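# Move the X-marked box into the tote by the door

## Task

Find the box marked with an X on its top face and set it inside the tote near the door, fully within the tote's rim and resting there on its own, with no other box moved into it. All other boxes must stay on their desks, and the robot must end upright, neither toppled nor leaning.

## Robot and tools

Robot: a Hello Robot Stretch 3 with a single arm. It has a two-wheel base (0.33 m long, 0.34 m wide), a lift that slides the arm up and down a mast, and a telescoping arm that reaches out to the robot's right. The base cannot move sideways. To move the gripper forward or back, drive the base. A turn in place pivots about the point midway between the wheels, 0.05 m behind the front edge. With the arm pulled in and the wrist folded, a turn sweeps a radius of 0.28 m; an unfolded, level wrist reaches past that.

Frames: the base frame sits on the floor between the drive wheels, with x ahead, y to the left and z up. hand_pose is reported in it, located where the closed fingertips meet. With all wrist joints at zero, that hand frame has x up, y pointing back along the arm toward the mast, and z toward the rear. The odometry frame is the base frame as it was when the scene began.

execute_actions: argument actions is a list holding one action or nothing; an empty list only reports state and images. An action may contain base, joints, or both, plus optional contact_limits; its motions start at the same moment. base holds exactly one key: translate_m (metres, -1 to 1, an offset from where the base last measured itself; positive drives forward) or rotate_rad (radians, -3.2 to 3.2, an offset turn; positive is counter-clockwise seen from above). joints is a single object of absolute targets, keyed by joint name: lift_m 0 to 1.1 m (arm height); arm_m 0 to 0.52 m (extension); wrist_yaw_rad -1.345 to 4.42 (0 along the arm, positive swings toward the front, 3.0 folds over the base); wrist_pitch_rad -1.57 to 0.451 (0 level, negative tips fingertips down); wrist_roll_rad -2.911 to 2.911 (0 puts the fingers side by side, level); gripper_m -0.089 to 0.179 (larger is wider; the actual tip gap is smaller, by about 0.007 nearly shut and 0.025 wide open, and zero below 0.007); head_pan_rad -3.953 to 1.73 (0 ahead, positive left, -1.57 along the arm); head_tilt_rad -1.53 to 0.419 (0 level, negative down). contact_limits takes only arm_m: a motor effort percentage from 1 to 100 at which the arm motion halts; it also caps holding force until the next action. cameras lists any of head_camera, nav_camera, wrist_camera or all; omitted or null gives all, an empty list gives none. Unknown keys or out-of-range numbers cause the whole call to be rejected with no motion. An action never runs beyond 15 s. Joints or base omitted from an action may keep pushing toward an earlier target. If a result reports a stop, the rest of the calls in that reply are skipped.

wait: seconds, 0 to 10; commands nothing and returns state and images.
zoom_image: camera (head_camera, nav_camera or wrist_camera) and region [x0, y0, x1, y1] in pixels from the image's top-left, at most 504 by 504, applied to that camera's most recent full image.
finished_scene: scene, the integer number of the current scene; it closes the scene permanently and reports success, so only call it once the box rests in the tote unaided.

Results: joint_positions; hand_pose; base_status and joint_status (done, off_target meaning resting away from target and possibly still pushing, contact_stop, time_out, torque_fault); on_its_own for things not commanded this call, where held at gives a held target rather than the position; motor_effort in percent with the peak in brackets (biased and noisy; positive toward higher joint values, positive wheel effort pushes forward); contact_limits line (in force, default, maximum); lidar_m, 12 sectors of 30 degrees starting straight ahead and going counter-clockwise, measured in a plane 0.17 m up, blind to glass and to table tops, with - for nothing seen; wrist_depth_mm and head_depth_mm as 7 by 7 grids of median depth in mm (head image is sideways); base_odometry (wheel-based, slip counts as motion), turned_by_wheels, turned_by_imu, base_tilt in degrees; and a pictures line naming the order of images. Tolerances for done: lift and arm ±0.004, gripper ±0.004, wrist yaw and roll ±0.02, pitch ±0.05, head ±0.02.

Gripping: command gripper_m below the object's width to hold; lower squeezes harder but a stall guard can loosen a heavy or slick load. Release by opening at least 0.02 beyond the contact value. Neither the reading nor done proves a grasp; check the cameras.

Speed: the base is fast only with lift_m under 0.30, arm_m under 0.03 and wrist_yaw_rad over 2.54; otherwise it is slowed.

Self-collision: fold or unfold the wrist (yaw to 3.0) only with lift_m between 0.32 and 0.95, pitch -0.4 and roll near 0; after folding, the lift may go down to 0.25. When yaw is below -0.4, keep pitch at -0.5 or lower.

Care: arm and lift halt and go limp when they push hard into something; a limp lift can sag under load or ride up if fingertips close on a surface. The base, wrist and head never halt on contact. Wrist servos shut off for 10 s after sustained strain. Pushing the arm into something rigid with the gripper above roughly 0.45 m, repeating a push after a contact_stop, or driving while holding something fixed can tip the robot; snagging furniture while reversing is especially risky. If tilted, reverse in small steps, free the gripper, and lower the lift to about 0.2. Avoid dropping, slamming or shoving boxes, knocking others off desks, and leaving the target box overhanging the tote. Loose objects may occasionally be nudged by outside forces.

Each tool is called after ">>>" by a JSON object that holds its "method" and its "body".

## Session

>>> {"method": "execute_actions", "body": {"actions": []}}

Scene clock: 0.00 s.
base_odometry: x=+0.000 y=+0.000 heading=+0.000 (m, m, rad; odometry frame)
turned_by_wheels: +0.000 (rad since the last result)
turned_by_imu: +0.000 (rad since the last result)
base_tilt: forward=-0.3 right=+0.0 (deg)
lidar_m: 1.03 0.89 0.90 1.04 1.81 2.20 0.97 0.84 0.84 0.97 1.21 1.25
head_depth_mm: 1631 1626 1604 1603 1593 1544 1039 / 1628 1634 1648 1654 1672 1622 1033 / 1420 1416 1429 1441 1449 1452 1027 / 1244 1256 1262 1263 1269 1271 1218 / 1118 1122 1126 1131 1134 1143 1147 / 1011 1012 1015 1018 1024 1030 1033 / 921 927 930 931 936 936 941
base_status: not commanded
joint_positions: lift_m=+0.378 arm_m=+0.000 wrist_yaw_rad=+2.986 wrist_pitch_rad=-0.478 wrist_roll_rad=-0.002 gripper_m=+0.037 head_pan_rad=-0.001 head_tilt_rad=+0.004
joint_status: not commanded
motor_effort: left_wheel=+0 right_wheel=+0 lift_m=+28 arm_m=+0 wrist_yaw_rad=+0 wrist_pitch_rad=+8 wrist_roll_rad=+0 gripper_m=+0 head_pan_rad=+0 head_tilt_rad=+3 (%)
hand_pose: x=+0.0123 y=+0.0687 z=+0.3773 quat_wxyz=(+0.221, +0.697, +0.114, +0.673) (m; base frame)
wrist_depth_mm: - - - - 912 783 681 / - - - - 978 826 742 / - - - - 995 867 784 / 862 883 832 848 842 846 801 / 698 697 719 696 719 705 701 / 598 611 - 599 603 601 598 / 521 523 - 534 513 520 516
pictures: head_camera (sideways: a quarter turn clockwise sets it upright), nav_camera (sideways: a quarter turn counterclockwise sets it upright), wrist_camera
Images, in order (width x height): head_camera 896x504, nav_camera 672x504, wrist_camera 644x364.

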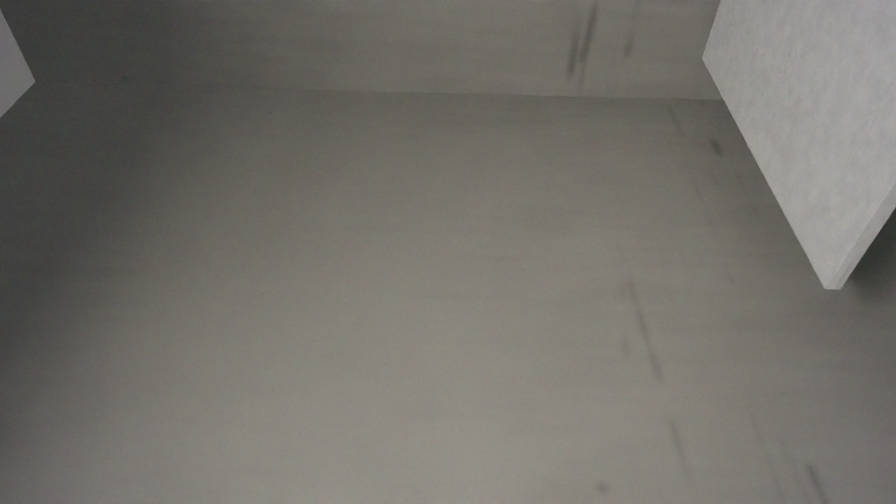

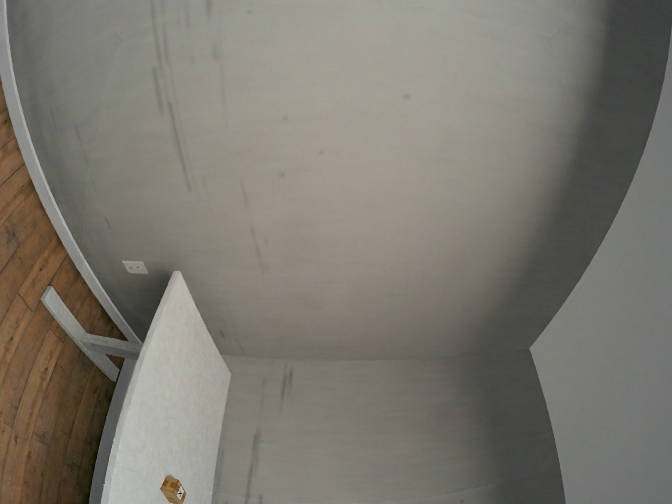

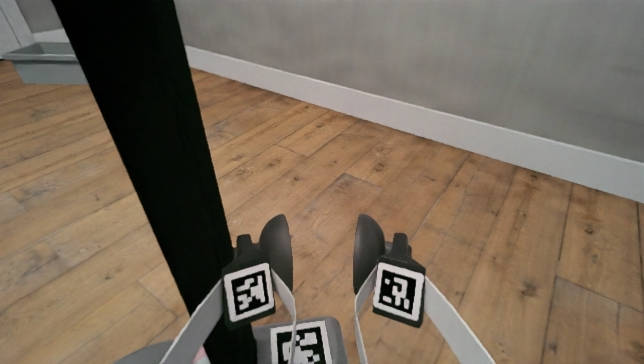

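>>> {"method": "execute_actions", "body": {"actions": [{"joints":{"head_pan_rad":-1.0,"head_tilt_rad":-0.6}}], "cameras": ["head_camera","nav_camera"]}}

>>> {"method": "execute_actions", "body": {"actions": [{"joints":{"head_pan_rad":-2.6,"head_tilt_rad":-0.6}}], "cameras": ["head_camera","nav_camera"]}}

Scene clock: 1.27 s.
base_odometry: x=+0.000 y=+0.000 heading=+0.000 (m, m, rad; odometry frame)
turned_by_wheels: +0.000 (rad since the last result)
turned_by_imu: +0.000 (rad since the last result)
base_tilt: forward=-0.2 right=+0.0 (deg)
lidar_m: 1.03 0.89 0.89 1.03 1.81 2.20 0.97 0.84 0.84 0.97 1.21 1.24
head_depth_mm: 1399 1512 1495 1115 1666 1503 1254 / 1386 1544 1539 1062 1675 1489 1251 / 1360 1512 1520 1055 1840 1486 1249 / 1323 1469 1505 1047 1768 1480 1240 / 1304 1440 1489 1035 1753 1461 1237 / 1282 1408 1462 1029 1737 1458 1231 / 1252 1382 1448 1022 1672 1459 1236
base_status: not commanded
joint_positions: lift_m=+0.378 arm_m=+0.000 wrist_yaw_rad=+2.986 wrist_pitch_rad=-0.478 wrist_roll_rad=-0.002 gripper_m=+0.037 head_pan_rad=-0.993 head_tilt_rad=-0.592
joint_status: all done
motor_effort: left_wheel=+0(0) right_wheel=+0(0) lift_m=+28(28) arm_m=+0(0) wrist_yaw_rad=+0(0) wrist_pitch_rad=+8(8) wrist_roll_rad=+0(0) gripper_m=+0(1) head_pan_rad=-4(44) head_tilt_rad=-5(47) (%)
hand_pose: x=+0.0123 y=+0.0687 z=+0.3773 quat_wxyz=(+0.221, +0.697, +0.114, +0.673) (m; base frame)
wrist_depth_mm: - - - - 899 790 696 / - - - - 961 828 731 / - - - - - 890 771 / 858 842 840 851 852 846 803 / 696 702 718 704 716 710 715 / 598 597 - 601 615 601 597 / 517 528 - 531 510 528 527
pictures: head_camera (sideways: a quarter turn clockwise sets it upright), nav_camera (sideways: a quarter turn counterclockwise sets it upright)
Images, in order (width x height): head_camera 896x504, nav_camera 672x504.

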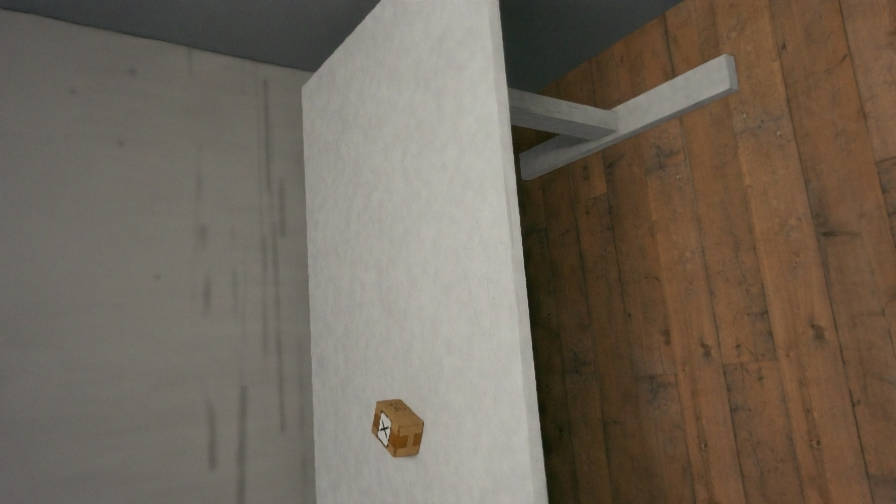

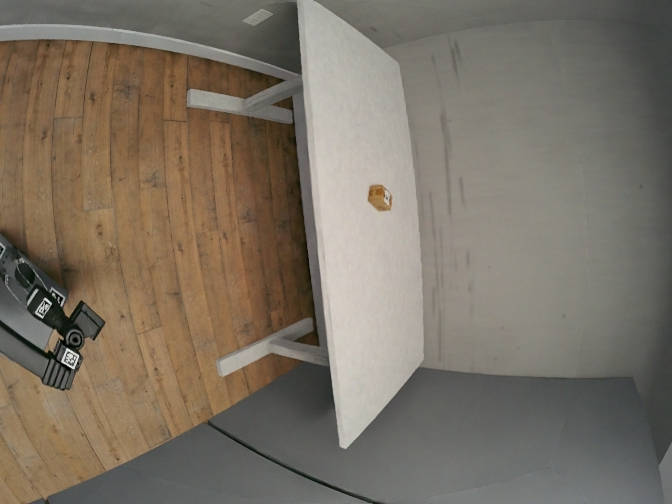

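Scene clock: 2.67 s.
base_odometry: x=+0.000 y=+0.000 heading=+0.000 (m, m, rad; odometry frame)
turned_by_wheels: +0.000 (rad since the last result)
turned_by_imu: +0.000 (rad since the last result)
base_tilt: forward=-0.2 right=+0.0 (deg)
lidar_m: 1.04 0.89 0.90 1.03 1.81 2.20 0.97 0.84 0.84 0.97 1.21 1.25
head_depth_mm: 768 855 971 1120 1324 1469 1260 / 751 833 942 1080 1271 1440 1254 / 730 820 915 1046 1222 1407 1244 / 714 788 881 1005 1169 1367 1238 / 696 769 859 971 1123 1330 1233 / 681 752 837 947 1083 1266 1232 / 666 731 815 917 1046 1221 1232
base_status: not commanded
joint_positions: lift_m=+0.378 arm_m=+0.000 wrist_yaw_rad=+2.986 wrist_pitch_rad=-0.478 wrist_roll_rad=-0.002 gripper_m=+0.037 head_pan_rad=-2.593 head_tilt_rad=-0.592
joint_status: all done
motor_effort: left_wheel=+0(0) right_wheel=+0(0) lift_m=+28(28) arm_m=+0(0) wrist_yaw_rad=+0(0) wrist_pitch_rad=+8(8) wrist_roll_rad=+1(1) gripper_m=+0(1) head_pan_rad=-4(43) head_tilt_rad=-6(5) (%)
hand_pose: x=+0.0123 y=+0.0687 z=+0.3773 quat_wxyz=(+0.221, +0.697, +0.114, +0.673) (m; base frame)
wrist_depth_mm: - - - - 912 775 686 / - - - - 999 836 727 / - - - - 984 913 782 / 861 857 850 826 848 835 793 / 688 688 721 699 721 708 711 / 602 590 - 594 616 592 604 / 527 534 - 540 506 521 523
pictures: head_camera (sideways: a quarter turn clockwise sets it upright), nav_camera (sideways: a quarter turn counterclockwise sets it upright)
Images, in order (width x height): head_camera 896x504, nav_camera 672x504.

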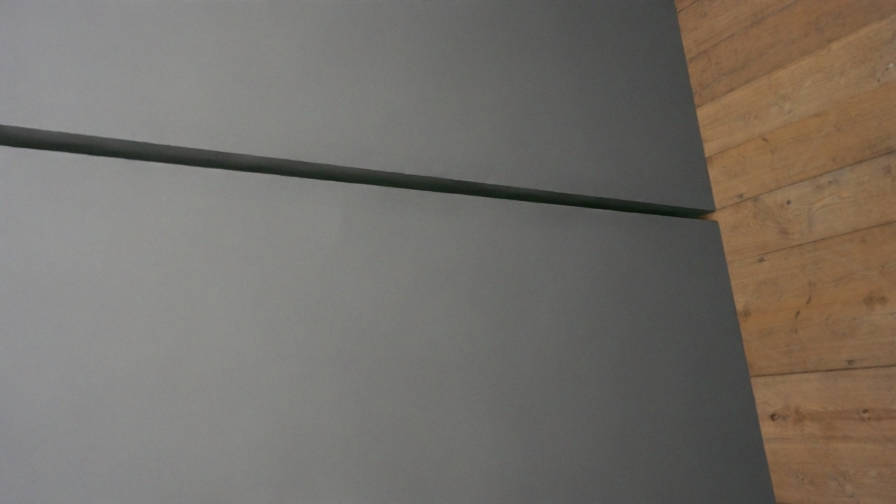

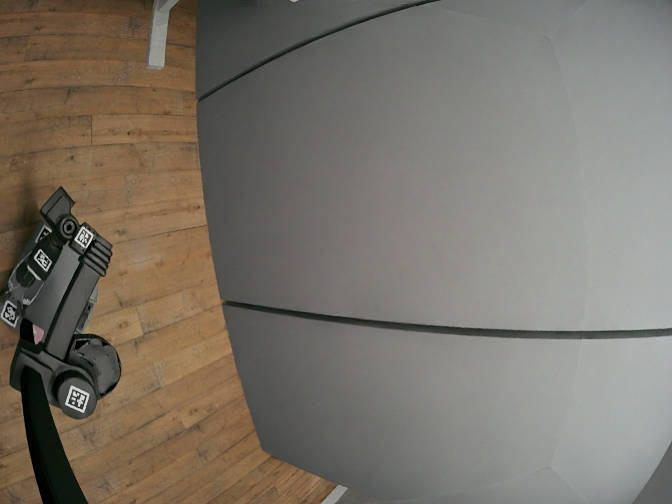

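>>> {"method": "execute_actions", "body": {"actions": [{"base":{"rotate_rad":-0.7},"joints":{"lift_m":0.28,"head_pan_rad":0,"head_tilt_rad":-0.7}}], "cameras": []}}

>>> {"method": "execute_actions", "body": {"actions": [{"base":{"translate_m":0.35}}], "cameras": ["head_camera"]}}

>>> {"method": "execute_actions", "body": {"actions": [{"base":{"rotate_rad":1.57},"joints":{"head_pan_rad":-1.57}}], "cameras": []}}

>>> {"method": "execute_actions", "body": {"actions": [{"joints":{"lift_m":0.93,"wrist_pitch_rad":-0.4}}], "cameras": []}}

>>> {"method": "execute_actions", "body": {"actions": [{"joints":{"wrist_yaw_rad":0,"gripper_m":0.15}}]}}

Scene clock: 4.87 s.
base_odometry: x=+0.000 y=+0.000 heading=-0.700 (m, m, rad; odometry frame)
turned_by_wheels: -0.700 (rad since the last result)
turned_by_imu: -0.683 (rad since the last result)
base_tilt: forward=-0.2 right=+0.0 (deg)
lidar_m: 1.54 1.16 0.91 0.90 0.96 1.41 2.20 1.09 0.85 0.84 0.89 1.22
head_depth_mm: 1285 1439 1231 959 1689 1406 1206 / 1290 1446 1224 988 1683 1395 1194 / 1305 1468 1214 981 1673 1388 1197 / 1318 1464 1133 1012 1659 1376 1185 / 1322 1464 1194 1009 1651 1381 1178 / 1333 1479 1181 1001 1640 1370 1177 / 1355 1498 1170 1500 1597 1369 1180
base_status: done
joint_positions: lift_m=+0.280 arm_m=+0.000 wrist_yaw_rad=+2.986 wrist_pitch_rad=-0.478 wrist_roll_rad=-0.002 gripper_m=+0.037 head_pan_rad=-0.007 head_tilt_rad=-0.691
joint_status: all done
motor_effort: left_wheel=+2(8) right_wheel=-1(6) lift_m=+21(29) arm_m=+0(0) wrist_yaw_rad=+0(0) wrist_pitch_rad=+8(8) wrist_roll_rad=+1(0) gripper_m=-1(0) head_pan_rad=+3(46) head_tilt_rad=-6(22) (%)
hand_pose: x=+0.0123 y=+0.0687 z=+0.2797 quat_wxyz=(+0.221, +0.697, +0.114, +0.673) (m; base frame)
wrist_depth_mm: 835 - 854 879 890 918 933 / 924 - 920 941 986 963 - / 861 - 846 890 852 868 808 / 680 697 684 689 683 685 673 / 555 558 586 558 577 576 561 / 481 498 - - 492 476 479 / - - - - 405 426 424
pictures: none
No camera images: the call's "cameras" was empty. Leave "cameras" out to get every camera's image.

Scene clock: 7.83 s.
base_odometry: x=+0.268 y=-0.225 heading=-0.700 (m, m, rad; odometry frame)
turned_by_wheels: +0.000 (rad since the last result)
turned_by_imu: +0.001 (rad since the last result)
base_tilt: forward=-0.2 right=+0.0 (deg)
lidar_m: 1.19 0.94 0.87 0.86 0.92 1.36 2.54 1.13 0.88 0.87 0.93 0.98
head_depth_mm: 984 1103 1180 922 739 662 1206 / 989 1111 1191 916 730 659 1197 / 1000 1126 1210 914 730 1297 1191 / 1008 1135 1198 849 727 1296 1187 / 1020 1149 1189 898 723 1314 1178 / 1029 1160 1176 891 718 1305 1177 / 1034 1170 1168 890 716 1329 1176
base_status: done
joint_positions: lift_m=+0.280 arm_m=+0.000 wrist_yaw_rad=+2.986 wrist_pitch_rad=-0.478 wrist_roll_rad=-0.002 gripper_m=+0.037 head_pan_rad=-0.007 head_tilt_rad=-0.692
joint_status: not commanded
motor_effort: left_wheel=+2(9) right_wheel=-2(4) lift_m=+22(22) arm_m=+0(0) wrist_yaw_rad=+0(0) wrist_pitch_rad=+8(8) wrist_roll_rad=+0(0) gripper_m=+0(0) head_pan_rad=+4(3) head_tilt_rad=-5(6) (%)
hand_pose: x=+0.0123 y=+0.0687 z=+0.2797 quat_wxyz=(+0.221, +0.697, +0.114, +0.673) (m; base frame)
wrist_depth_mm: 783 - 816 824 849 889 887 / 885 - 924 913 928 974 958 / 878 - 842 876 875 822 769 / 684 679 681 695 683 689 690 / 567 563 581 571 575 573 572 / 483 499 - - 495 480 479 / - - - - 407 417 421
pictures: head_camera (sideways: a quarter turn clockwise sets it upright)
Images, in order (width x height): head_camera 896x504.

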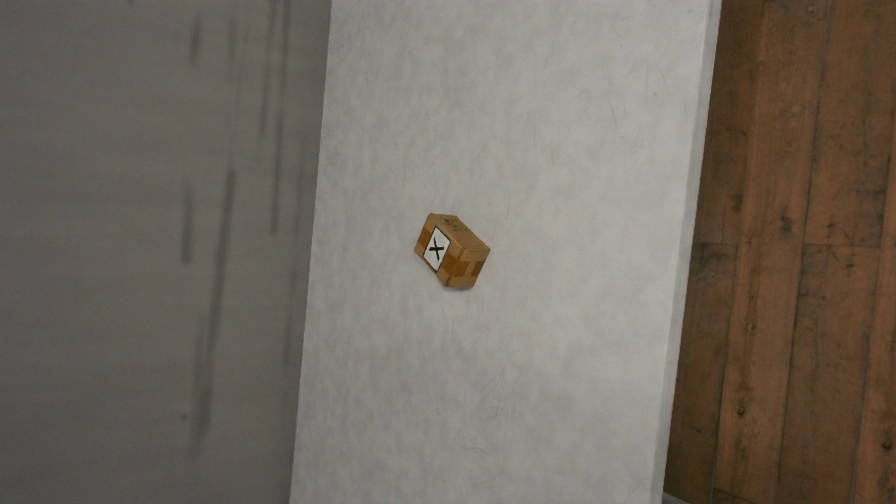

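Scene clock: 10.20 s.
base_odometry: x=+0.268 y=-0.225 heading=+0.870 (m, m, rad; odometry frame)
turned_by_wheels: +1.570 (rad since the last result)
turned_by_imu: +1.530 (rad since the last result)
base_tilt: forward=-0.2 right=+0.0 (deg)
lidar_m: 0.86 0.91 1.33 2.54 1.15 0.89 0.87 0.92 0.95 1.20 0.94 0.88
head_depth_mm: 990 1111 1194 926 742 664 1202 / 1000 1123 1202 919 734 1304 1202 / 1004 1130 1214 914 730 1295 1191 / 1014 1143 1203 851 724 1314 1190 / 1029 1150 1192 902 721 1315 1184 / 1035 1169 1184 894 719 1310 1177 / 1044 1176 1175 889 717 1331 1178
base_status: done
joint_positions: lift_m=+0.280 arm_m=+0.000 wrist_yaw_rad=+2.986 wrist_pitch_rad=-0.478 wrist_roll_rad=-0.002 gripper_m=+0.037 head_pan_rad=-1.563 head_tilt_rad=-0.692
joint_status: all done
motor_effort: left_wheel=-2(8) right_wheel=+2(8) lift_m=+22(22) arm_m=+0(0) wrist_yaw_rad=+0(0) wrist_pitch_rad=+8(7) wrist_roll_rad=+1(0) gripper_m=+0(0) head_pan_rad=-3(45) head_tilt_rad=-5(6) (%)
hand_pose: x=+0.0123 y=+0.0687 z=+0.2797 quat_wxyz=(+0.221, +0.697, +0.114, +0.673) (m; base frame)
wrist_depth_mm: - - - - - - 965 / - - - - - - 945 / 859 - 856 872 845 854 871 / 692 678 685 684 680 693 675 / 563 564 580 568 583 573 568 / 481 493 - - 500 479 484 / - - - - 409 417 423
pictures: none
No camera images: the call's "cameras" was empty. Leave "cameras" out to get every camera's image.

Scene clock: 16.93 s.
base_odometry: x=+0.268 y=-0.225 heading=+0.870 (m, m, rad; odometry frame)
turned_by_wheels: +0.000 (rad since the last result)
turned_by_imu: +0.000 (rad since the last result)
base_tilt: forward=-0.2 right=+0.0 (deg)
lidar_m: 0.86 0.91 1.33 2.54 1.15 0.89 0.87 0.92 0.95 1.20 0.94 0.88
head_depth_mm: 990 1110 1193 924 - - 1175 / 999 1125 1205 919 779 - 1169 / 1009 1134 1213 913 764 - - / 1014 1146 1203 854 749 - - / 1022 1150 1191 900 754 - 1154 / 1038 1168 1182 894 721 1339 1155 / 1043 1177 1168 889 715 1330 1171
base_status: not commanded
joint_positions: lift_m=+0.930 arm_m=+0.000 wrist_yaw_rad=+2.986 wrist_pitch_rad=-0.422 wrist_roll_rad=-0.002 gripper_m=+0.037 head_pan_rad=-1.563 head_tilt_rad=-0.692
joint_status: all done
motor_effort: left_wheel=-2(2) right_wheel=+2(2) lift_m=+34(37) arm_m=+0(0) wrist_yaw_rad=+0(0) wrist_pitch_rad=+12(13) wrist_roll_rad=+0(0) gripper_m=+0(0) head_pan_rad=-4(5) head_tilt_rad=-5(6) (%)
hand_pose: x=+0.0135 y=+0.0761 z=+0.9416 quat_wxyz=(+0.201, +0.700, +0.094, +0.679) (m; base frame)
wrist_depth_mm: - - - - - - 950 / - - - - - - 951 / - - - - - - 952 / - - - - - - 989 / - - - - - - 972 / - - - - - - - / - - - - - - 982
pictures: none
No camera images: the call's "cameras" was empty. Leave "cameras" out to get every camera's image.

Scene clock: 19.43 s.
base_odometry: x=+0.268 y=-0.225 heading=+0.870 (m, m, rad; odometry frame)
turned_by_wheels: +0.000 (rad since the last result)
turned_by_imu: +0.000 (rad since the last result)
base_tilt: forward=-0.2 right=-0.1 (deg)
lidar_m: 0.86 0.92 1.33 2.54 1.15 0.88 0.87 0.93 0.95 1.20 0.94 0.88
head_depth_mm: 989 1113 1194 924 - - - / 1001 1123 1205 917 - - - / 1007 1128 1216 913 - - - / 1016 1143 1207 853 - - 1184 / 1026 1149 1192 900 703 1308 1177 / 1032 1166 1180 897 719 1316 1176 / 1042 1177 1167 886 716 1333 1168
base_status: not commanded
joint_positions: lift_m=+0.930 arm_m=+0.000 wrist_yaw_rad=+0.004 wrist_pitch_rad=-0.422 wrist_roll_rad=-0.002 gripper_m=+0.150 head_pan_rad=-1.563 head_tilt_rad=-0.692
joint_status: all done
motor_effort: left_wheel=-2(3) right_wheel=+2(2) lift_m=+34(34) arm_m=+0(0) wrist_yaw_rad=-4(5) wrist_pitch_rad=+12(12) wrist_roll_rad=+0(0) gripper_m=+0(81) head_pan_rad=-4(5) head_tilt_rad=-5(6) (%)
hand_pose: x=-0.0207 y=-0.3691 z=+0.9416 quat_wxyz=(+0.693, +0.150, -0.690, -0.147) (m; base frame)
wrist_depth_mm: 894 900 887 885 864 833 855 / - - 1000 937 923 927 890 / 861 812 831 813 834 810 814 / 614 625 617 572 623 630 636 / 498 518 498 507 496 515 502 / 422 - 419 422 424 - 428 / 364 350 359 363 364 355 362
pictures: head_camera (sideways: a quarter turn clockwise sets it upright), nav_camera (sideways: a quarter turn counterclockwise sets it upright), wrist_camera
Images, in order (width x height): head_camera 896x504, nav_camera 672x504, wrist_camera 644x364.

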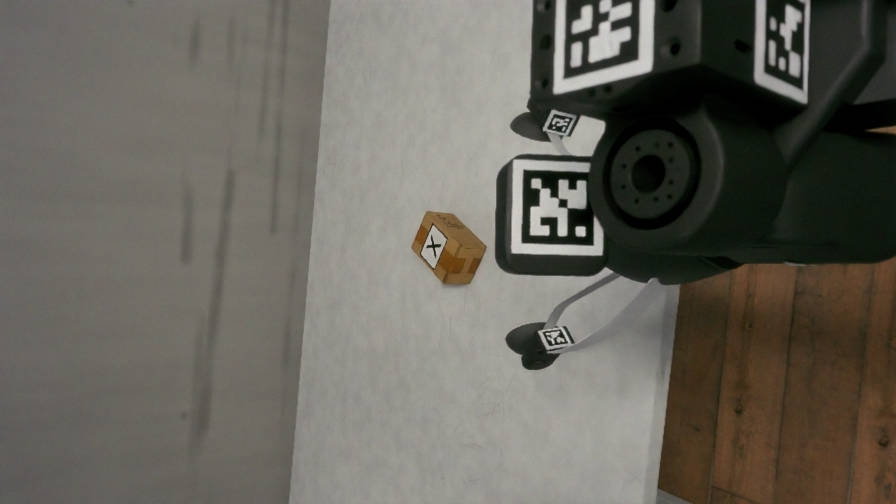

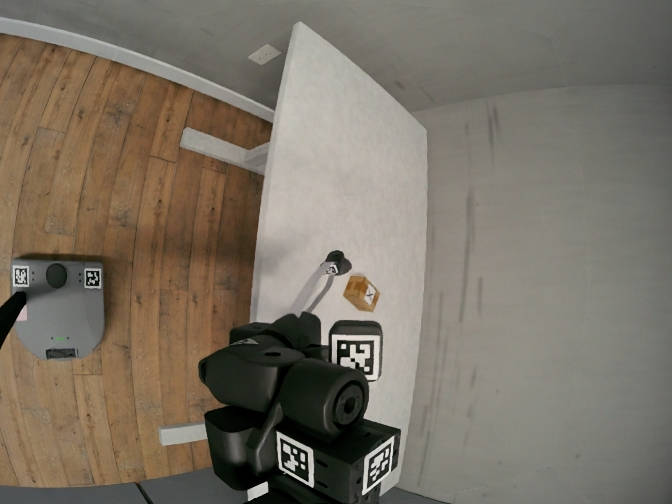

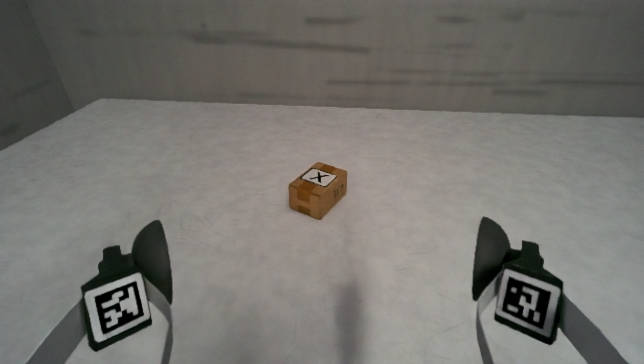

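>>> {"method": "execute_actions", "body": {"actions": [{"base":{"translate_m":0.1},"joints":{"wrist_yaw_rad":-0.55,"wrist_pitch_rad":-0.6,"arm_m":0.3,"lift_m":0.88}}], "cameras": ["head_camera","wrist_camera"]}}

Scene clock: 22.97 s.
base_odometry: x=+0.332 y=-0.149 heading=+0.870 (m, m, rad; odometry frame)
turned_by_wheels: +0.000 (rad since the last result)
turned_by_imu: +0.000 (rad since the last result)
base_tilt: forward=-0.2 right=+0.0 (deg)
lidar_m: 0.76 0.81 1.18 2.53 1.28 0.99 0.97 1.02 1.23 1.21 0.88 0.78
head_depth_mm: 997 1121 1226 - - 1334 1204 / 1005 1126 1212 856 733 1301 1198 / 1016 1136 - 841 731 1324 1192 / 1024 1146 1237 847 726 1324 1190 / 1034 1156 1195 900 722 1341 1181 / 1039 1172 1181 891 721 1338 1178 / 1045 1181 1176 888 715 1326 1171
base_status: done
joint_positions: lift_m=+0.880 arm_m=+0.300 wrist_yaw_rad=-0.547 wrist_pitch_rad=-0.611 wrist_roll_rad=-0.002 gripper_m=+0.150 head_pan_rad=-1.563 head_tilt_rad=-0.692
joint_status: all done
motor_effort: left_wheel=-2(4) right_wheel=+2(6) lift_m=+21(32) arm_m=+4(5) wrist_yaw_rad=-3(4) wrist_pitch_rad=+7(12) wrist_roll_rad=+0(1) gripper_m=+0(0) head_pan_rad=-3(4) head_tilt_rad=-5(5) (%)
hand_pose: x=-0.1236 y=-0.6118 z=+0.8523 quat_wxyz=(+0.593, +0.023, -0.706, -0.387) (m; base frame)
wrist_depth_mm: 520 569 642 718 766 769 747 / 558 572 571 574 578 574 583 / 455 463 463 471 465 462 471 / 386 390 389 394 388 391 392 / 335 341 280 328 334 348 335 / 295 - 263 294 296 - 299 / 263 255 265 266 265 259 264
pictures: head_camera (sideways: a quarter turn clockwise sets it upright), wrist_camera
Images, in order (width x height): head_camera 896x504, wrist_camera 644x364.

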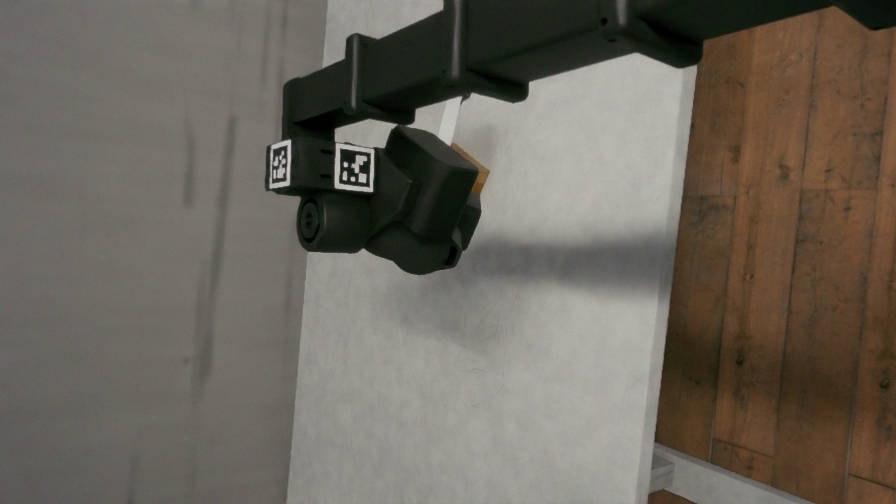

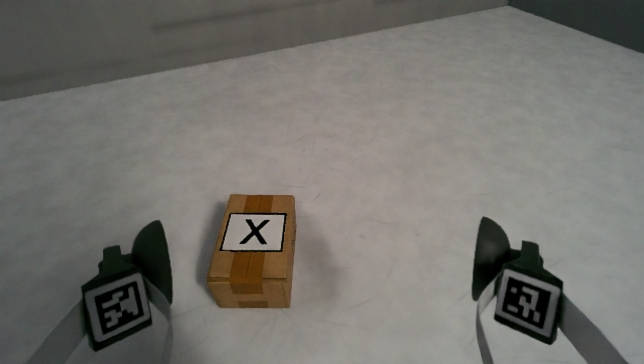

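>>> {"method": "execute_actions", "body": {"actions": [{"joints":{"arm_m":0.39,"lift_m":0.84}}], "cameras": ["wrist_camera"]}}

Scene clock: 25.00 s.
base_odometry: x=+0.332 y=-0.149 heading=+0.870 (m, m, rad; odometry frame)
turned_by_wheels: +0.000 (rad since the last result)
turned_by_imu: +0.000 (rad since the last result)
base_tilt: forward=-0.2 right=+0.0 (deg)
lidar_m: 0.76 0.81 1.18 2.53 1.28 0.99 0.97 1.02 1.23 1.20 0.89 0.78
head_depth_mm: 998 1118 1195 961 - - 1188 / 1008 1134 1222 - 715 1307 1201 / 1016 1141 1222 841 730 1320 1190 / 1024 1147 1235 874 725 1323 1187 / 1032 1156 1194 901 722 1339 1185 / 1039 1171 1177 899 719 1348 1178 / 1050 1187 1166 891 715 1327 1174
base_status: not commanded
joint_positions: lift_m=+0.840 arm_m=+0.390 wrist_yaw_rad=-0.547 wrist_pitch_rad=-0.611 wrist_roll_rad=-0.002 gripper_m=+0.150 head_pan_rad=-1.563 head_tilt_rad=-0.692
joint_status: all done
motor_effort: left_wheel=-2(2) right_wheel=+2(2) lift_m=+21(22) arm_m=+4(6) wrist_yaw_rad=-3(3) wrist_pitch_rad=+6(6) wrist_roll_rad=+0(0) gripper_m=+0(0) head_pan_rad=-4(3) head_tilt_rad=-6(6) (%)
hand_pose: x=-0.1236 y=-0.7018 z=+0.8123 quat_wxyz=(+0.593, +0.023, -0.706, -0.387) (m; base frame)
wrist_depth_mm: 446 495 551 622 650 637 646 / 473 482 483 484 491 487 501 / 393 388 390 393 395 400 397 / 329 331 332 330 332 333 330 / 280 292 286 285 286 297 289 / 249 - 249 198 252 - 254 / 224 218 219 176 225 221 227
pictures: wrist_camera
Images, in order (width x height): wrist_camera 644x364.

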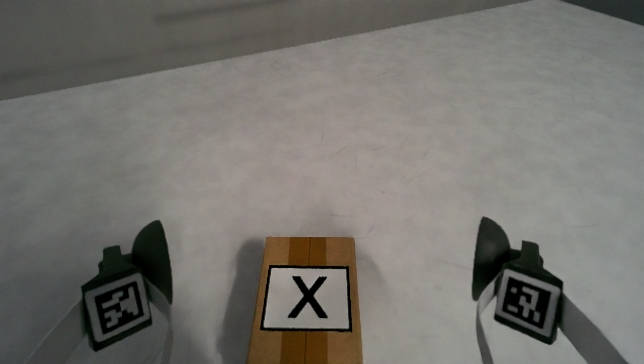

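>>> {"method": "execute_actions", "body": {"actions": [{"base":{"translate_m":0.012},"joints":{"arm_m":0.38,"lift_m":0.805}}], "cameras": ["wrist_camera","nav_camera"]}}

Scene clock: 26.27 s.
base_odometry: x=+0.340 y=-0.140 heading=+0.870 (m, m, rad; odometry frame)
turned_by_wheels: +0.000 (rad since the last result)
turned_by_imu: +0.000 (rad since the last result)
base_tilt: forward=-0.2 right=+0.0 (deg)
lidar_m: 0.75 0.80 1.16 2.54 1.29 1.00 0.98 1.03 1.23 1.21 0.88 0.77
head_depth_mm: 1000 1119 1198 926 762 - - / 1010 1132 1222 - 711 1300 1196 / 1016 1142 1248 848 733 1323 1192 / 1022 1153 1235 847 726 1325 1183 / 1031 1165 1192 900 720 1339 1181 / 1042 1174 1188 892 719 1340 1183 / 1049 1185 1169 888 715 1322 1176
base_status: done
joint_positions: lift_m=+0.805 arm_m=+0.380 wrist_yaw_rad=-0.547 wrist_pitch_rad=-0.611 wrist_roll_rad=-0.002 gripper_m=+0.150 head_pan_rad=-1.563 head_tilt_rad=-0.692
joint_status: all done
motor_effort: left_wheel=-2(4) right_wheel=+2(5) lift_m=+21(24) arm_m=-4(3) wrist_yaw_rad=-3(3) wrist_pitch_rad=+7(6) wrist_roll_rad=+0(0) gripper_m=+0(0) head_pan_rad=-3(4) head_tilt_rad=-5(6) (%)
hand_pose: x=-0.1236 y=-0.6927 z=+0.7773 quat_wxyz=(+0.593, +0.023, -0.706, -0.387) (m; base frame)
wrist_depth_mm: 455 488 533 544 541 541 548 / 409 409 412 420 419 421 420 / 333 333 337 332 335 335 336 / 278 279 283 282 283 286 283 / 240 248 241 181 244 250 245 / 213 - 207 159 215 - 215 / 189 186 187 156 191 188 192
pictures: nav_camera (sideways: a quarter turn counterclockwise sets it upright), wrist_camera
Images, in order (width x height): nav_camera 672x504, wrist_camera 644x364.

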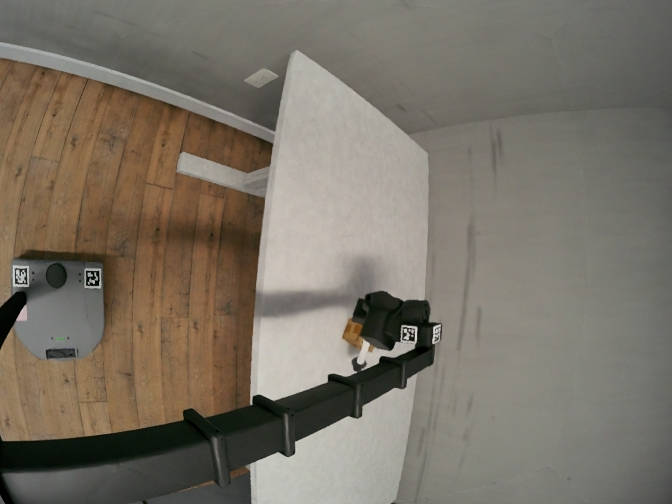

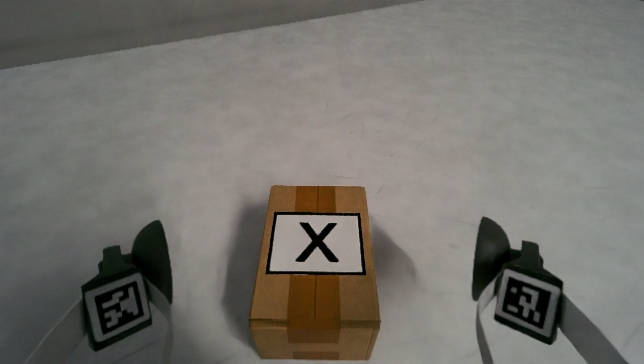

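>>> {"method": "execute_actions", "body": {"actions": [{"joints":{"lift_m":0.778}}], "cameras": ["wrist_camera"]}}

>>> {"method": "execute_actions", "body": {"actions": [{"joints":{"gripper_m":0.03}}], "cameras": ["wrist_camera"]}}

>>> {"method": "execute_actions", "body": {"actions": [{"joints":{"lift_m":0.88,"head_pan_rad":1.4,"head_tilt_rad":-0.5}}]}}

Scene clock: 27.47 s.
base_odometry: x=+0.340 y=-0.140 heading=+0.870 (m, m, rad; odometry frame)
turned_by_wheels: +0.000 (rad since the last result)
turned_by_imu: +0.000 (rad since the last result)
base_tilt: forward=-0.1 right=+0.0 (deg)
lidar_m: 0.75 0.80 1.16 2.54 1.30 1.00 0.98 1.03 1.23 1.21 0.88 0.77
head_depth_mm: 999 1118 1205 925 740 - - / 1004 1132 1218 994 - 1335 1183 / 1016 1139 1225 836 731 1320 1189 / 1020 1149 1203 872 727 1320 1188 / 1029 1158 1191 900 725 1339 1180 / 1041 1171 1182 893 717 1334 1178 / 1052 1187 1168 886 716 1319 1173
base_status: not commanded
joint_positions: lift_m=+0.778 arm_m=+0.380 wrist_yaw_rad=-0.547 wrist_pitch_rad=-0.611 wrist_roll_rad=-0.002 gripper_m=+0.150 head_pan_rad=-1.563 head_tilt_rad=-0.692
joint_status: all done
motor_effort: left_wheel=-2(2) right_wheel=+1(2) lift_m=+22(20) arm_m=-3(3) wrist_yaw_rad=-3(4) wrist_pitch_rad=+6(6) wrist_roll_rad=+1(0) gripper_m=-1(1) head_pan_rad=-2(3) head_tilt_rad=-6(5) (%)
hand_pose: x=-0.1236 y=-0.6927 z=+0.7503 quat_wxyz=(+0.593, +0.023, -0.706, -0.387) (m; base frame)
wrist_depth_mm: 448 464 461 474 465 469 469 / 347 351 355 359 358 360 364 / 287 287 288 292 290 292 294 / 241 241 240 171 244 244 246 / 209 214 203 147 210 218 213 / 184 - 175 132 182 - 186 / 167 160 161 155 165 161 166
pictures: wrist_camera
Images, in order (width x height): wrist_camera 644x364.

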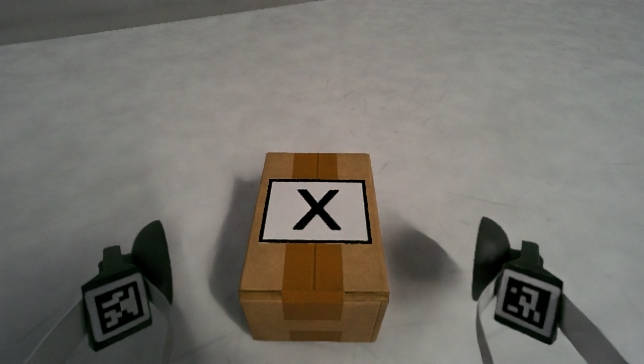

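Scene clock: 29.17 s.
base_odometry: x=+0.340 y=-0.140 heading=+0.870 (m, m, rad; odometry frame)
turned_by_wheels: +0.000 (rad since the last result)
turned_by_imu: +0.000 (rad since the last result)
base_tilt: forward=-0.2 right=-0.1 (deg)
lidar_m: 0.75 0.80 1.16 2.54 1.30 1.00 0.98 1.03 1.23 1.21 0.88 0.77
head_depth_mm: 994 1121 1202 927 740 - - / 1011 1127 1220 989 - 1328 1189 / 1012 1140 1226 836 730 1327 1191 / 1022 1148 1204 873 727 1327 1185 / 1031 1160 1188 898 722 1349 1185 / 1040 1174 1183 895 719 1333 1176 / 1049 1185 1174 891 716 1318 1176
base_status: not commanded
joint_positions: lift_m=+0.778 arm_m=+0.380 wrist_yaw_rad=-0.547 wrist_pitch_rad=-0.615 wrist_roll_rad=-0.002 gripper_m=+0.031 head_pan_rad=-1.563 head_tilt_rad=-0.692
joint_status: all done
motor_effort: left_wheel=-2(2) right_wheel=+2(2) lift_m=+22(21) arm_m=-3(3) wrist_yaw_rad=-3(4) wrist_pitch_rad=+8(9) wrist_roll_rad=+0(0) gripper_m=-13(90) head_pan_rad=-4(4) head_tilt_rad=-6(6) (%)
hand_pose: x=-0.1233 y=-0.6922 z=+0.7496 quat_wxyz=(+0.592, +0.024, -0.706, -0.388) (m; base frame)
wrist_depth_mm: 443 459 458 464 463 459 468 / 346 348 353 357 356 354 360 / 284 285 286 287 291 289 290 / 239 241 242 169 243 241 244 / 205 207 207 147 208 209 211 / 182 183 132 131 132 183 186 / 163 163 160 155 160 164 165
pictures: wrist_camera
Images, in order (width x height): wrist_camera 644x364.

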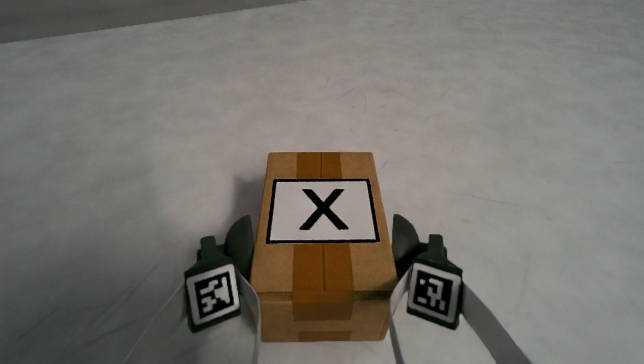

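Scene clock: 31.20 s.
base_odometry: x=+0.340 y=-0.140 heading=+0.870 (m, m, rad; odometry frame)
turned_by_wheels: +0.000 (rad since the last result)
turned_by_imu: +0.000 (rad since the last result)
base_tilt: forward=-0.2 right=+0.0 (deg)
lidar_m: 0.75 0.80 1.16 2.53 1.30 1.00 0.98 1.03 1.23 1.21 0.88 0.77
head_depth_mm: 1630 1649 1666 1677 1703 1548 1324 / 2160 2204 2224 2242 2001 1604 1315 / 2237 2450 2703 2787 2037 1588 1309 / 2179 2393 2645 2756 2003 1579 1300 / 2174 2369 2610 2761 1999 1574 1299 / 2135 2340 2584 2730 1985 1561 1286 / 2147 2313 2555 2703 1952 1549 1300
base_status: not commanded
joint_positions: lift_m=+0.880 arm_m=+0.380 wrist_yaw_rad=-0.547 wrist_pitch_rad=-0.619 wrist_roll_rad=-0.002 gripper_m=+0.031 head_pan_rad=+1.393 head_tilt_rad=-0.507
joint_status: all done
motor_effort: left_wheel=-2(2) right_wheel=+2(2) lift_m=+35(35) arm_m=-3(3) wrist_yaw_rad=-3(3) wrist_pitch_rad=+11(11) wrist_roll_rad=+0(0) gripper_m=-13(12) head_pan_rad=+3(48) head_tilt_rad=+5(28) (%)
hand_pose: x=-0.1229 y=-0.6915 z=+0.8500 quat_wxyz=(+0.591, +0.026, -0.706, -0.390) (m; base frame)
wrist_depth_mm: 459 506 569 651 740 739 736 / 497 541 561 562 560 567 565 / 451 457 453 459 455 450 457 / 382 381 375 170 383 388 387 / 330 330 332 146 333 334 336 / 291 292 132 131 132 294 295 / 257 260 256 154 257 261 263
pictures: head_camera (sideways: a quarter turn clockwise sets it upright), nav_camera (sideways: a quarter turn counterclockwise sets it upright), wrist_camera
Images, in order (width x height): head_camera 896x504, nav_camera 672x504, wrist_camera 644x364.

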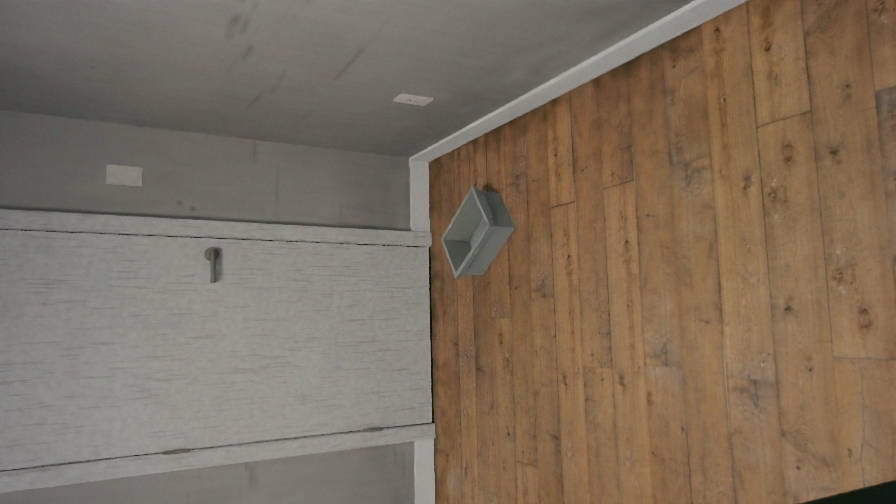

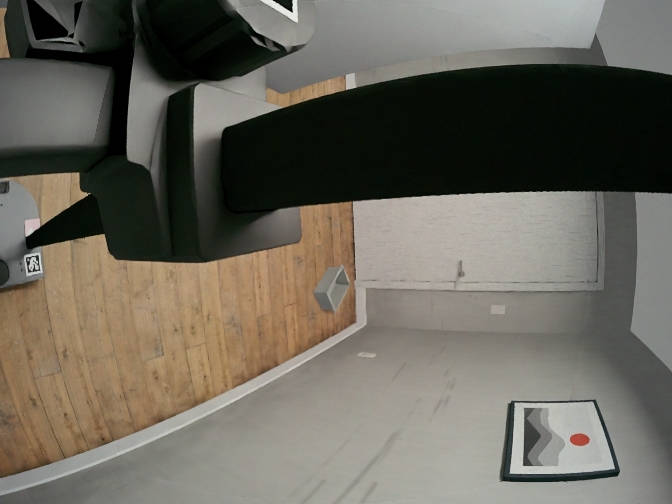

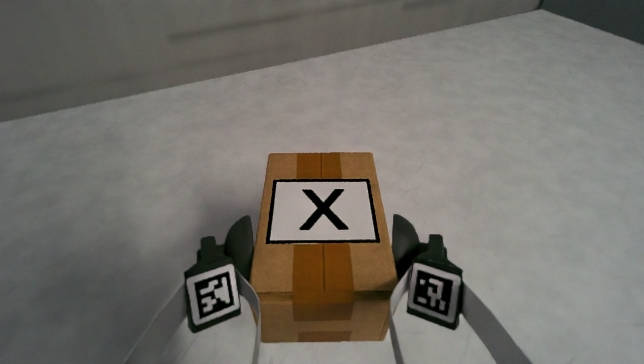

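>>> {"method": "execute_actions", "body": {"actions": [{"joints":{"arm_m":0,"wrist_yaw_rad":2.65,"wrist_pitch_rad":-0.4,"gripper_m":0.015}}], "cameras": []}}

>>> {"method": "execute_actions", "body": {"actions": [{"base":{"rotate_rad":1.64},"joints":{"lift_m":0.29,"head_pan_rad":-0.5,"head_tilt_rad":-0.8}}], "cameras": []}}

>>> {"method": "execute_actions", "body": {"actions": [{"base":{"translate_m":1.0}}]}}

>>> {"method": "execute_actions", "body": {"actions": [{"base":{"translate_m":1.0},"joints":{"head_pan_rad":-1.4,"head_tilt_rad":-1.1}}], "cameras": ["head_camera","nav_camera"]}}

Scene clock: 35.37 s.
base_odometry: x=+0.340 y=-0.140 heading=+0.870 (m, m, rad; odometry frame)
turned_by_wheels: +0.000 (rad since the last result)
turned_by_imu: +0.000 (rad since the last result)
base_tilt: forward=-0.2 right=+0.0 (deg)
lidar_m: 0.75 0.80 1.16 2.53 1.29 1.00 0.98 1.03 1.23 1.20 0.88 0.76
head_depth_mm: 1633 1640 1651 1671 1698 1562 1319 / 2180 2188 2227 2266 2003 1583 1316 / 2245 2461 2715 2762 2029 1574 1301 / 2208 2403 2654 2755 2005 1571 1305 / 2169 2366 2612 2743 2002 1580 1294 / 2171 2350 2551 2738 1979 1565 1297 / 2130 2350 2569 2692 1971 1543 1299
base_status: not commanded
joint_positions: lift_m=+0.880 arm_m=+0.001 wrist_yaw_rad=+2.647 wrist_pitch_rad=-0.431 wrist_roll_rad=-0.002 gripper_m=+0.016 head_pan_rad=+1.393 head_tilt_rad=-0.507
joint_status: all done
motor_effort: left_wheel=-2(2) right_wheel=+2(2) lift_m=+35(34) arm_m=-3(2) wrist_yaw_rad=+4(6) wrist_pitch_rad=+17(17) wrist_roll_rad=+0(1) gripper_m=-18(75) head_pan_rad=+4(5) head_tilt_rad=+4(4) (%)
hand_pose: x=+0.0845 y=+0.0505 z=+0.8894 quat_wxyz=(+0.316, +0.706, -0.022, +0.634) (m; base frame)
wrist_depth_mm: - - - - - 766 613 / - - - - - 800 621 / - - - - - 830 630 / - - - 170 - 856 660 / - - - 147 - 893 675 / - - 133 131 132 916 709 / - - - 154 - 945 738
pictures: none
No camera images: the call's "cameras" was empty. Leave "cameras" out to get every camera's image.

Scene clock: 41.57 s.
base_odometry: x=+0.340 y=-0.140 heading=+2.510 (m, m, rad; odometry frame)
turned_by_wheels: +1.640 (rad since the last result)
turned_by_imu: +1.602 (rad since the last result)
base_tilt: forward=-0.2 right=+0.0 (deg)
lidar_m: 2.54 1.24 0.99 0.98 1.03 1.22 1.21 0.88 0.76 0.75 0.81 1.24
head_depth_mm: 1031 1097 1173 1263 1380 1325 1164 / 1207 1301 1418 1552 1514 1322 1156 / 1458 1608 1780 1810 1544 1319 1152 / 1841 2075 2186 1842 1532 1305 1146 / 2331 2675 2277 1830 1525 1305 1142 / 2259 2567 2222 1825 1531 1299 1135 / 2175 2437 2284 1808 1515 1297 1136
base_status: done
joint_positions: lift_m=+0.290 arm_m=+0.001 wrist_yaw_rad=+2.647 wrist_pitch_rad=-0.431 wrist_roll_rad=-0.002 gripper_m=+0.016 head_pan_rad=-0.493 head_tilt_rad=-0.790
joint_status: all done
motor_effort: left_wheel=-2(5) right_wheel=+2(3) lift_m=+22(33) arm_m=-4(4) wrist_yaw_rad=+4(4) wrist_pitch_rad=+17(17) wrist_roll_rad=+0(1) gripper_m=-17(17) head_pan_rad=-3(44) head_tilt_rad=-7(35) (%)
hand_pose: x=+0.0845 y=+0.0505 z=+0.3000 quat_wxyz=(+0.316, +0.706, -0.022, +0.634) (m; base frame)
wrist_depth_mm: 781 834 896 - - - - / 858 953 971 - - - - / 897 953 975 995 - 972 979 / 755 745 780 171 743 754 761 / 621 619 604 147 615 611 624 / 539 524 132 131 131 524 519 / - 458 421 154 438 445 443
pictures: none
No camera images: the call's "cameras" was empty. Leave "cameras" out to get every camera's image.

Scene clock: 46.67 s.
base_odometry: x=-0.467 y=+0.451 heading=+2.510 (m, m, rad; odometry frame)
turned_by_wheels: +0.000 (rad since the last result)
turned_by_imu: +0.003 (rad since the last result)
base_tilt: forward=-0.2 right=+0.0 (deg)
lidar_m: 1.55 1.71 0.86 0.85 0.93 1.41 1.83 1.11 0.89 0.88 0.96 1.46
head_depth_mm: 1223 1299 1394 1507 1519 1335 1163 / 1432 1543 1673 1758 1554 1325 1156 / 1525 1759 1987 1864 1537 1322 1149 / 1461 1689 1969 1791 1542 1310 1150 / 1393 1591 1841 1833 1514 1304 1145 / 1347 1537 1758 1821 1527 1302 1142 / 1301 1471 1697 1811 1517 1298 1135
base_status: done
joint_positions: lift_m=+0.290 arm_m=+0.001 wrist_yaw_rad=+2.647 wrist_pitch_rad=-0.431 wrist_roll_rad=-0.002 gripper_m=+0.016 head_pan_rad=-0.493 head_tilt_rad=-0.791
joint_status: not commanded
motor_effort: left_wheel=-3(7) right_wheel=+2(6) lift_m=+22(22) arm_m=-3(3) wrist_yaw_rad=+4(4) wrist_pitch_rad=+17(17) wrist_roll_rad=+1(0) gripper_m=-19(16) head_pan_rad=-4(4) head_tilt_rad=-6(7) (%)
hand_pose: x=+0.0845 y=+0.0505 z=+0.3000 quat_wxyz=(+0.316, +0.706, -0.022, +0.634) (m; base frame)
wrist_depth_mm: 694 737 820 875 - - - / 761 810 881 960 - - - / 772 850 938 975 - 972 976 / 744 774 763 170 752 747 749 / 618 607 616 146 616 608 617 / 533 514 133 131 132 514 513 / - 459 - 154 434 445 449
pictures: head_camera (sideways: a quarter turn clockwise sets it upright), nav_camera (sideways: a quarter turn counterclockwise sets it upright), wrist_camera
Images, in order (width x height): head_camera 896x504, nav_camera 672x504, wrist_camera 644x364.

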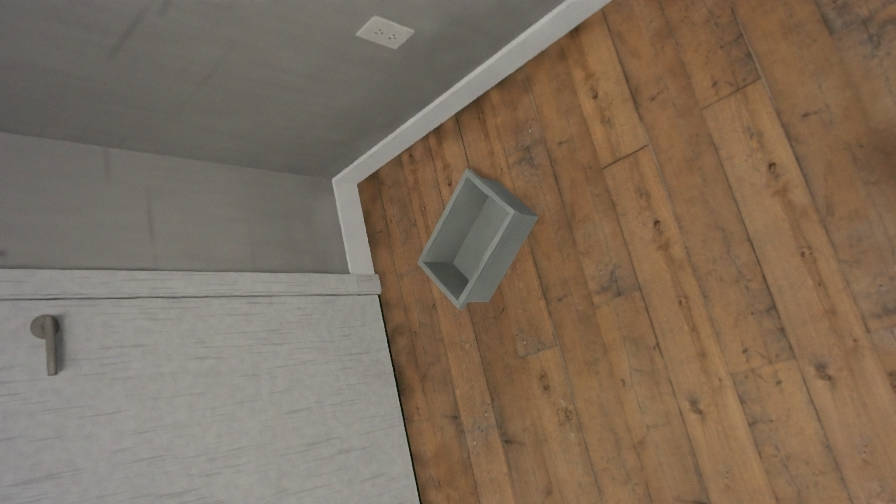

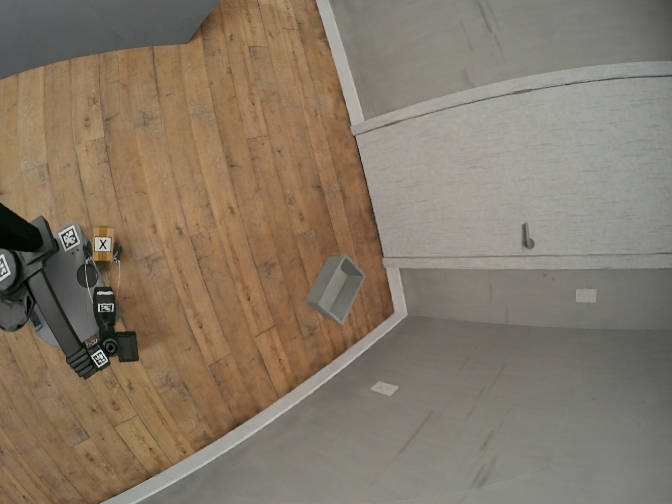

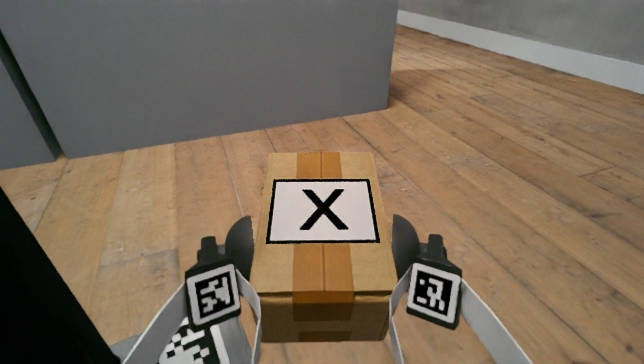

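Scene clock: 51.77 s.
base_odometry: x=-1.274 y=+1.042 heading=+2.509 (m, m, rad; odometry frame)
turned_by_wheels: +0.000 (rad since the last result)
turned_by_imu: +0.003 (rad since the last result)
base_tilt: forward=-0.3 right=+0.0 (deg)
lidar_m: 0.57 0.64 0.98 0.97 0.83 1.19 2.64 1.28 1.03 1.02 0.72 0.58
head_depth_mm: 937 1111 1368 1491 1336 1216 1119 / 966 1159 1443 1473 1338 1228 1122 / 1005 1207 1519 1423 1323 1252 - / 1044 1262 1567 1423 1302 - - / 1085 1333 1576 1451 1317 1202 1091 / 1085 1261 1455 1444 1309 1200 1102 / 929 1005 1107 1268 1301 1190 1086
base_status: done
joint_positions: lift_m=+0.290 arm_m=+0.001 wrist_yaw_rad=+2.647 wrist_pitch_rad=-0.431 wrist_roll_rad=-0.002 gripper_m=+0.016 head_pan_rad=-1.394 head_tilt_rad=-1.086
joint_status: all done
motor_effort: left_wheel=-3(6) right_wheel=+2(7) lift_m=+22(22) arm_m=-4(3) wrist_yaw_rad=+3(4) wrist_pitch_rad=+17(17) wrist_roll_rad=+1(0) gripper_m=-18(18) head_pan_rad=-3(44) head_tilt_rad=-10(39) (%)
hand_pose: x=+0.0844 y=+0.0505 z=+0.3000 quat_wxyz=(+0.316, +0.706, -0.022, +0.634) (m; base frame)
wrist_depth_mm: - - - - 901 619 479 / 985 - - - 895 624 490 / 875 986 970 982 886 659 502 / 729 740 760 171 760 682 500 / 618 614 614 146 609 622 506 / 534 513 133 131 132 513 502 / - 453 - 153 430 446 444
pictures: head_camera (sideways: a quarter turn clockwise sets it upright), nav_camera (sideways: a quarter turn counterclockwise sets it upright)
Images, in order (width x height): head_camera 896x504, nav_camera 672x504.

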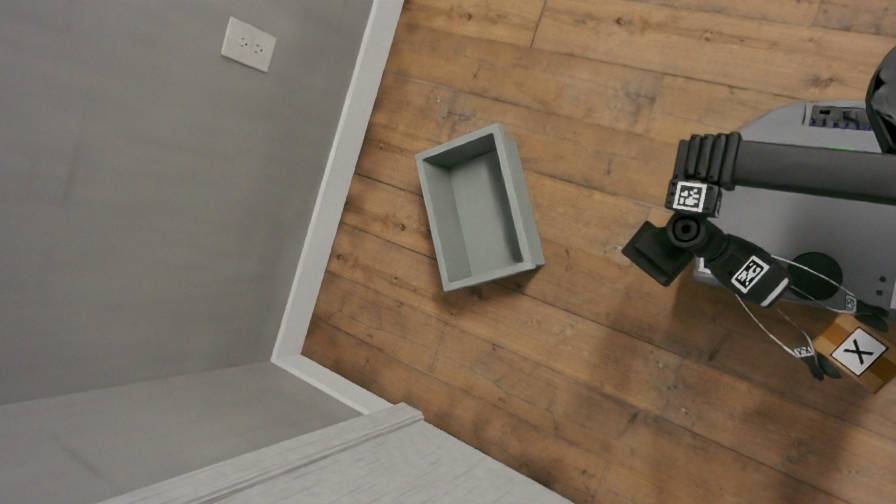

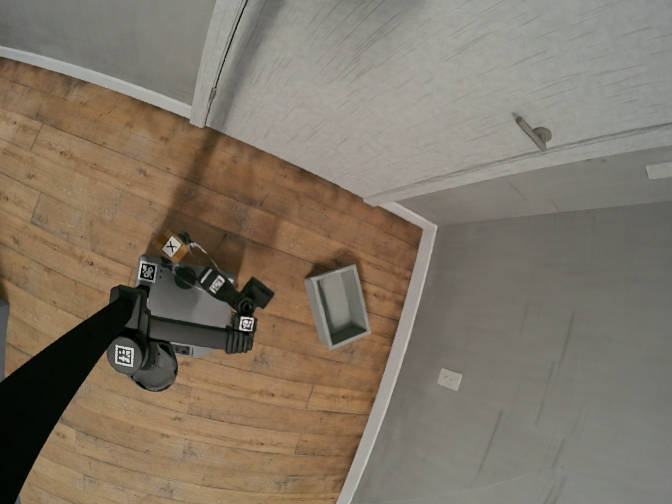

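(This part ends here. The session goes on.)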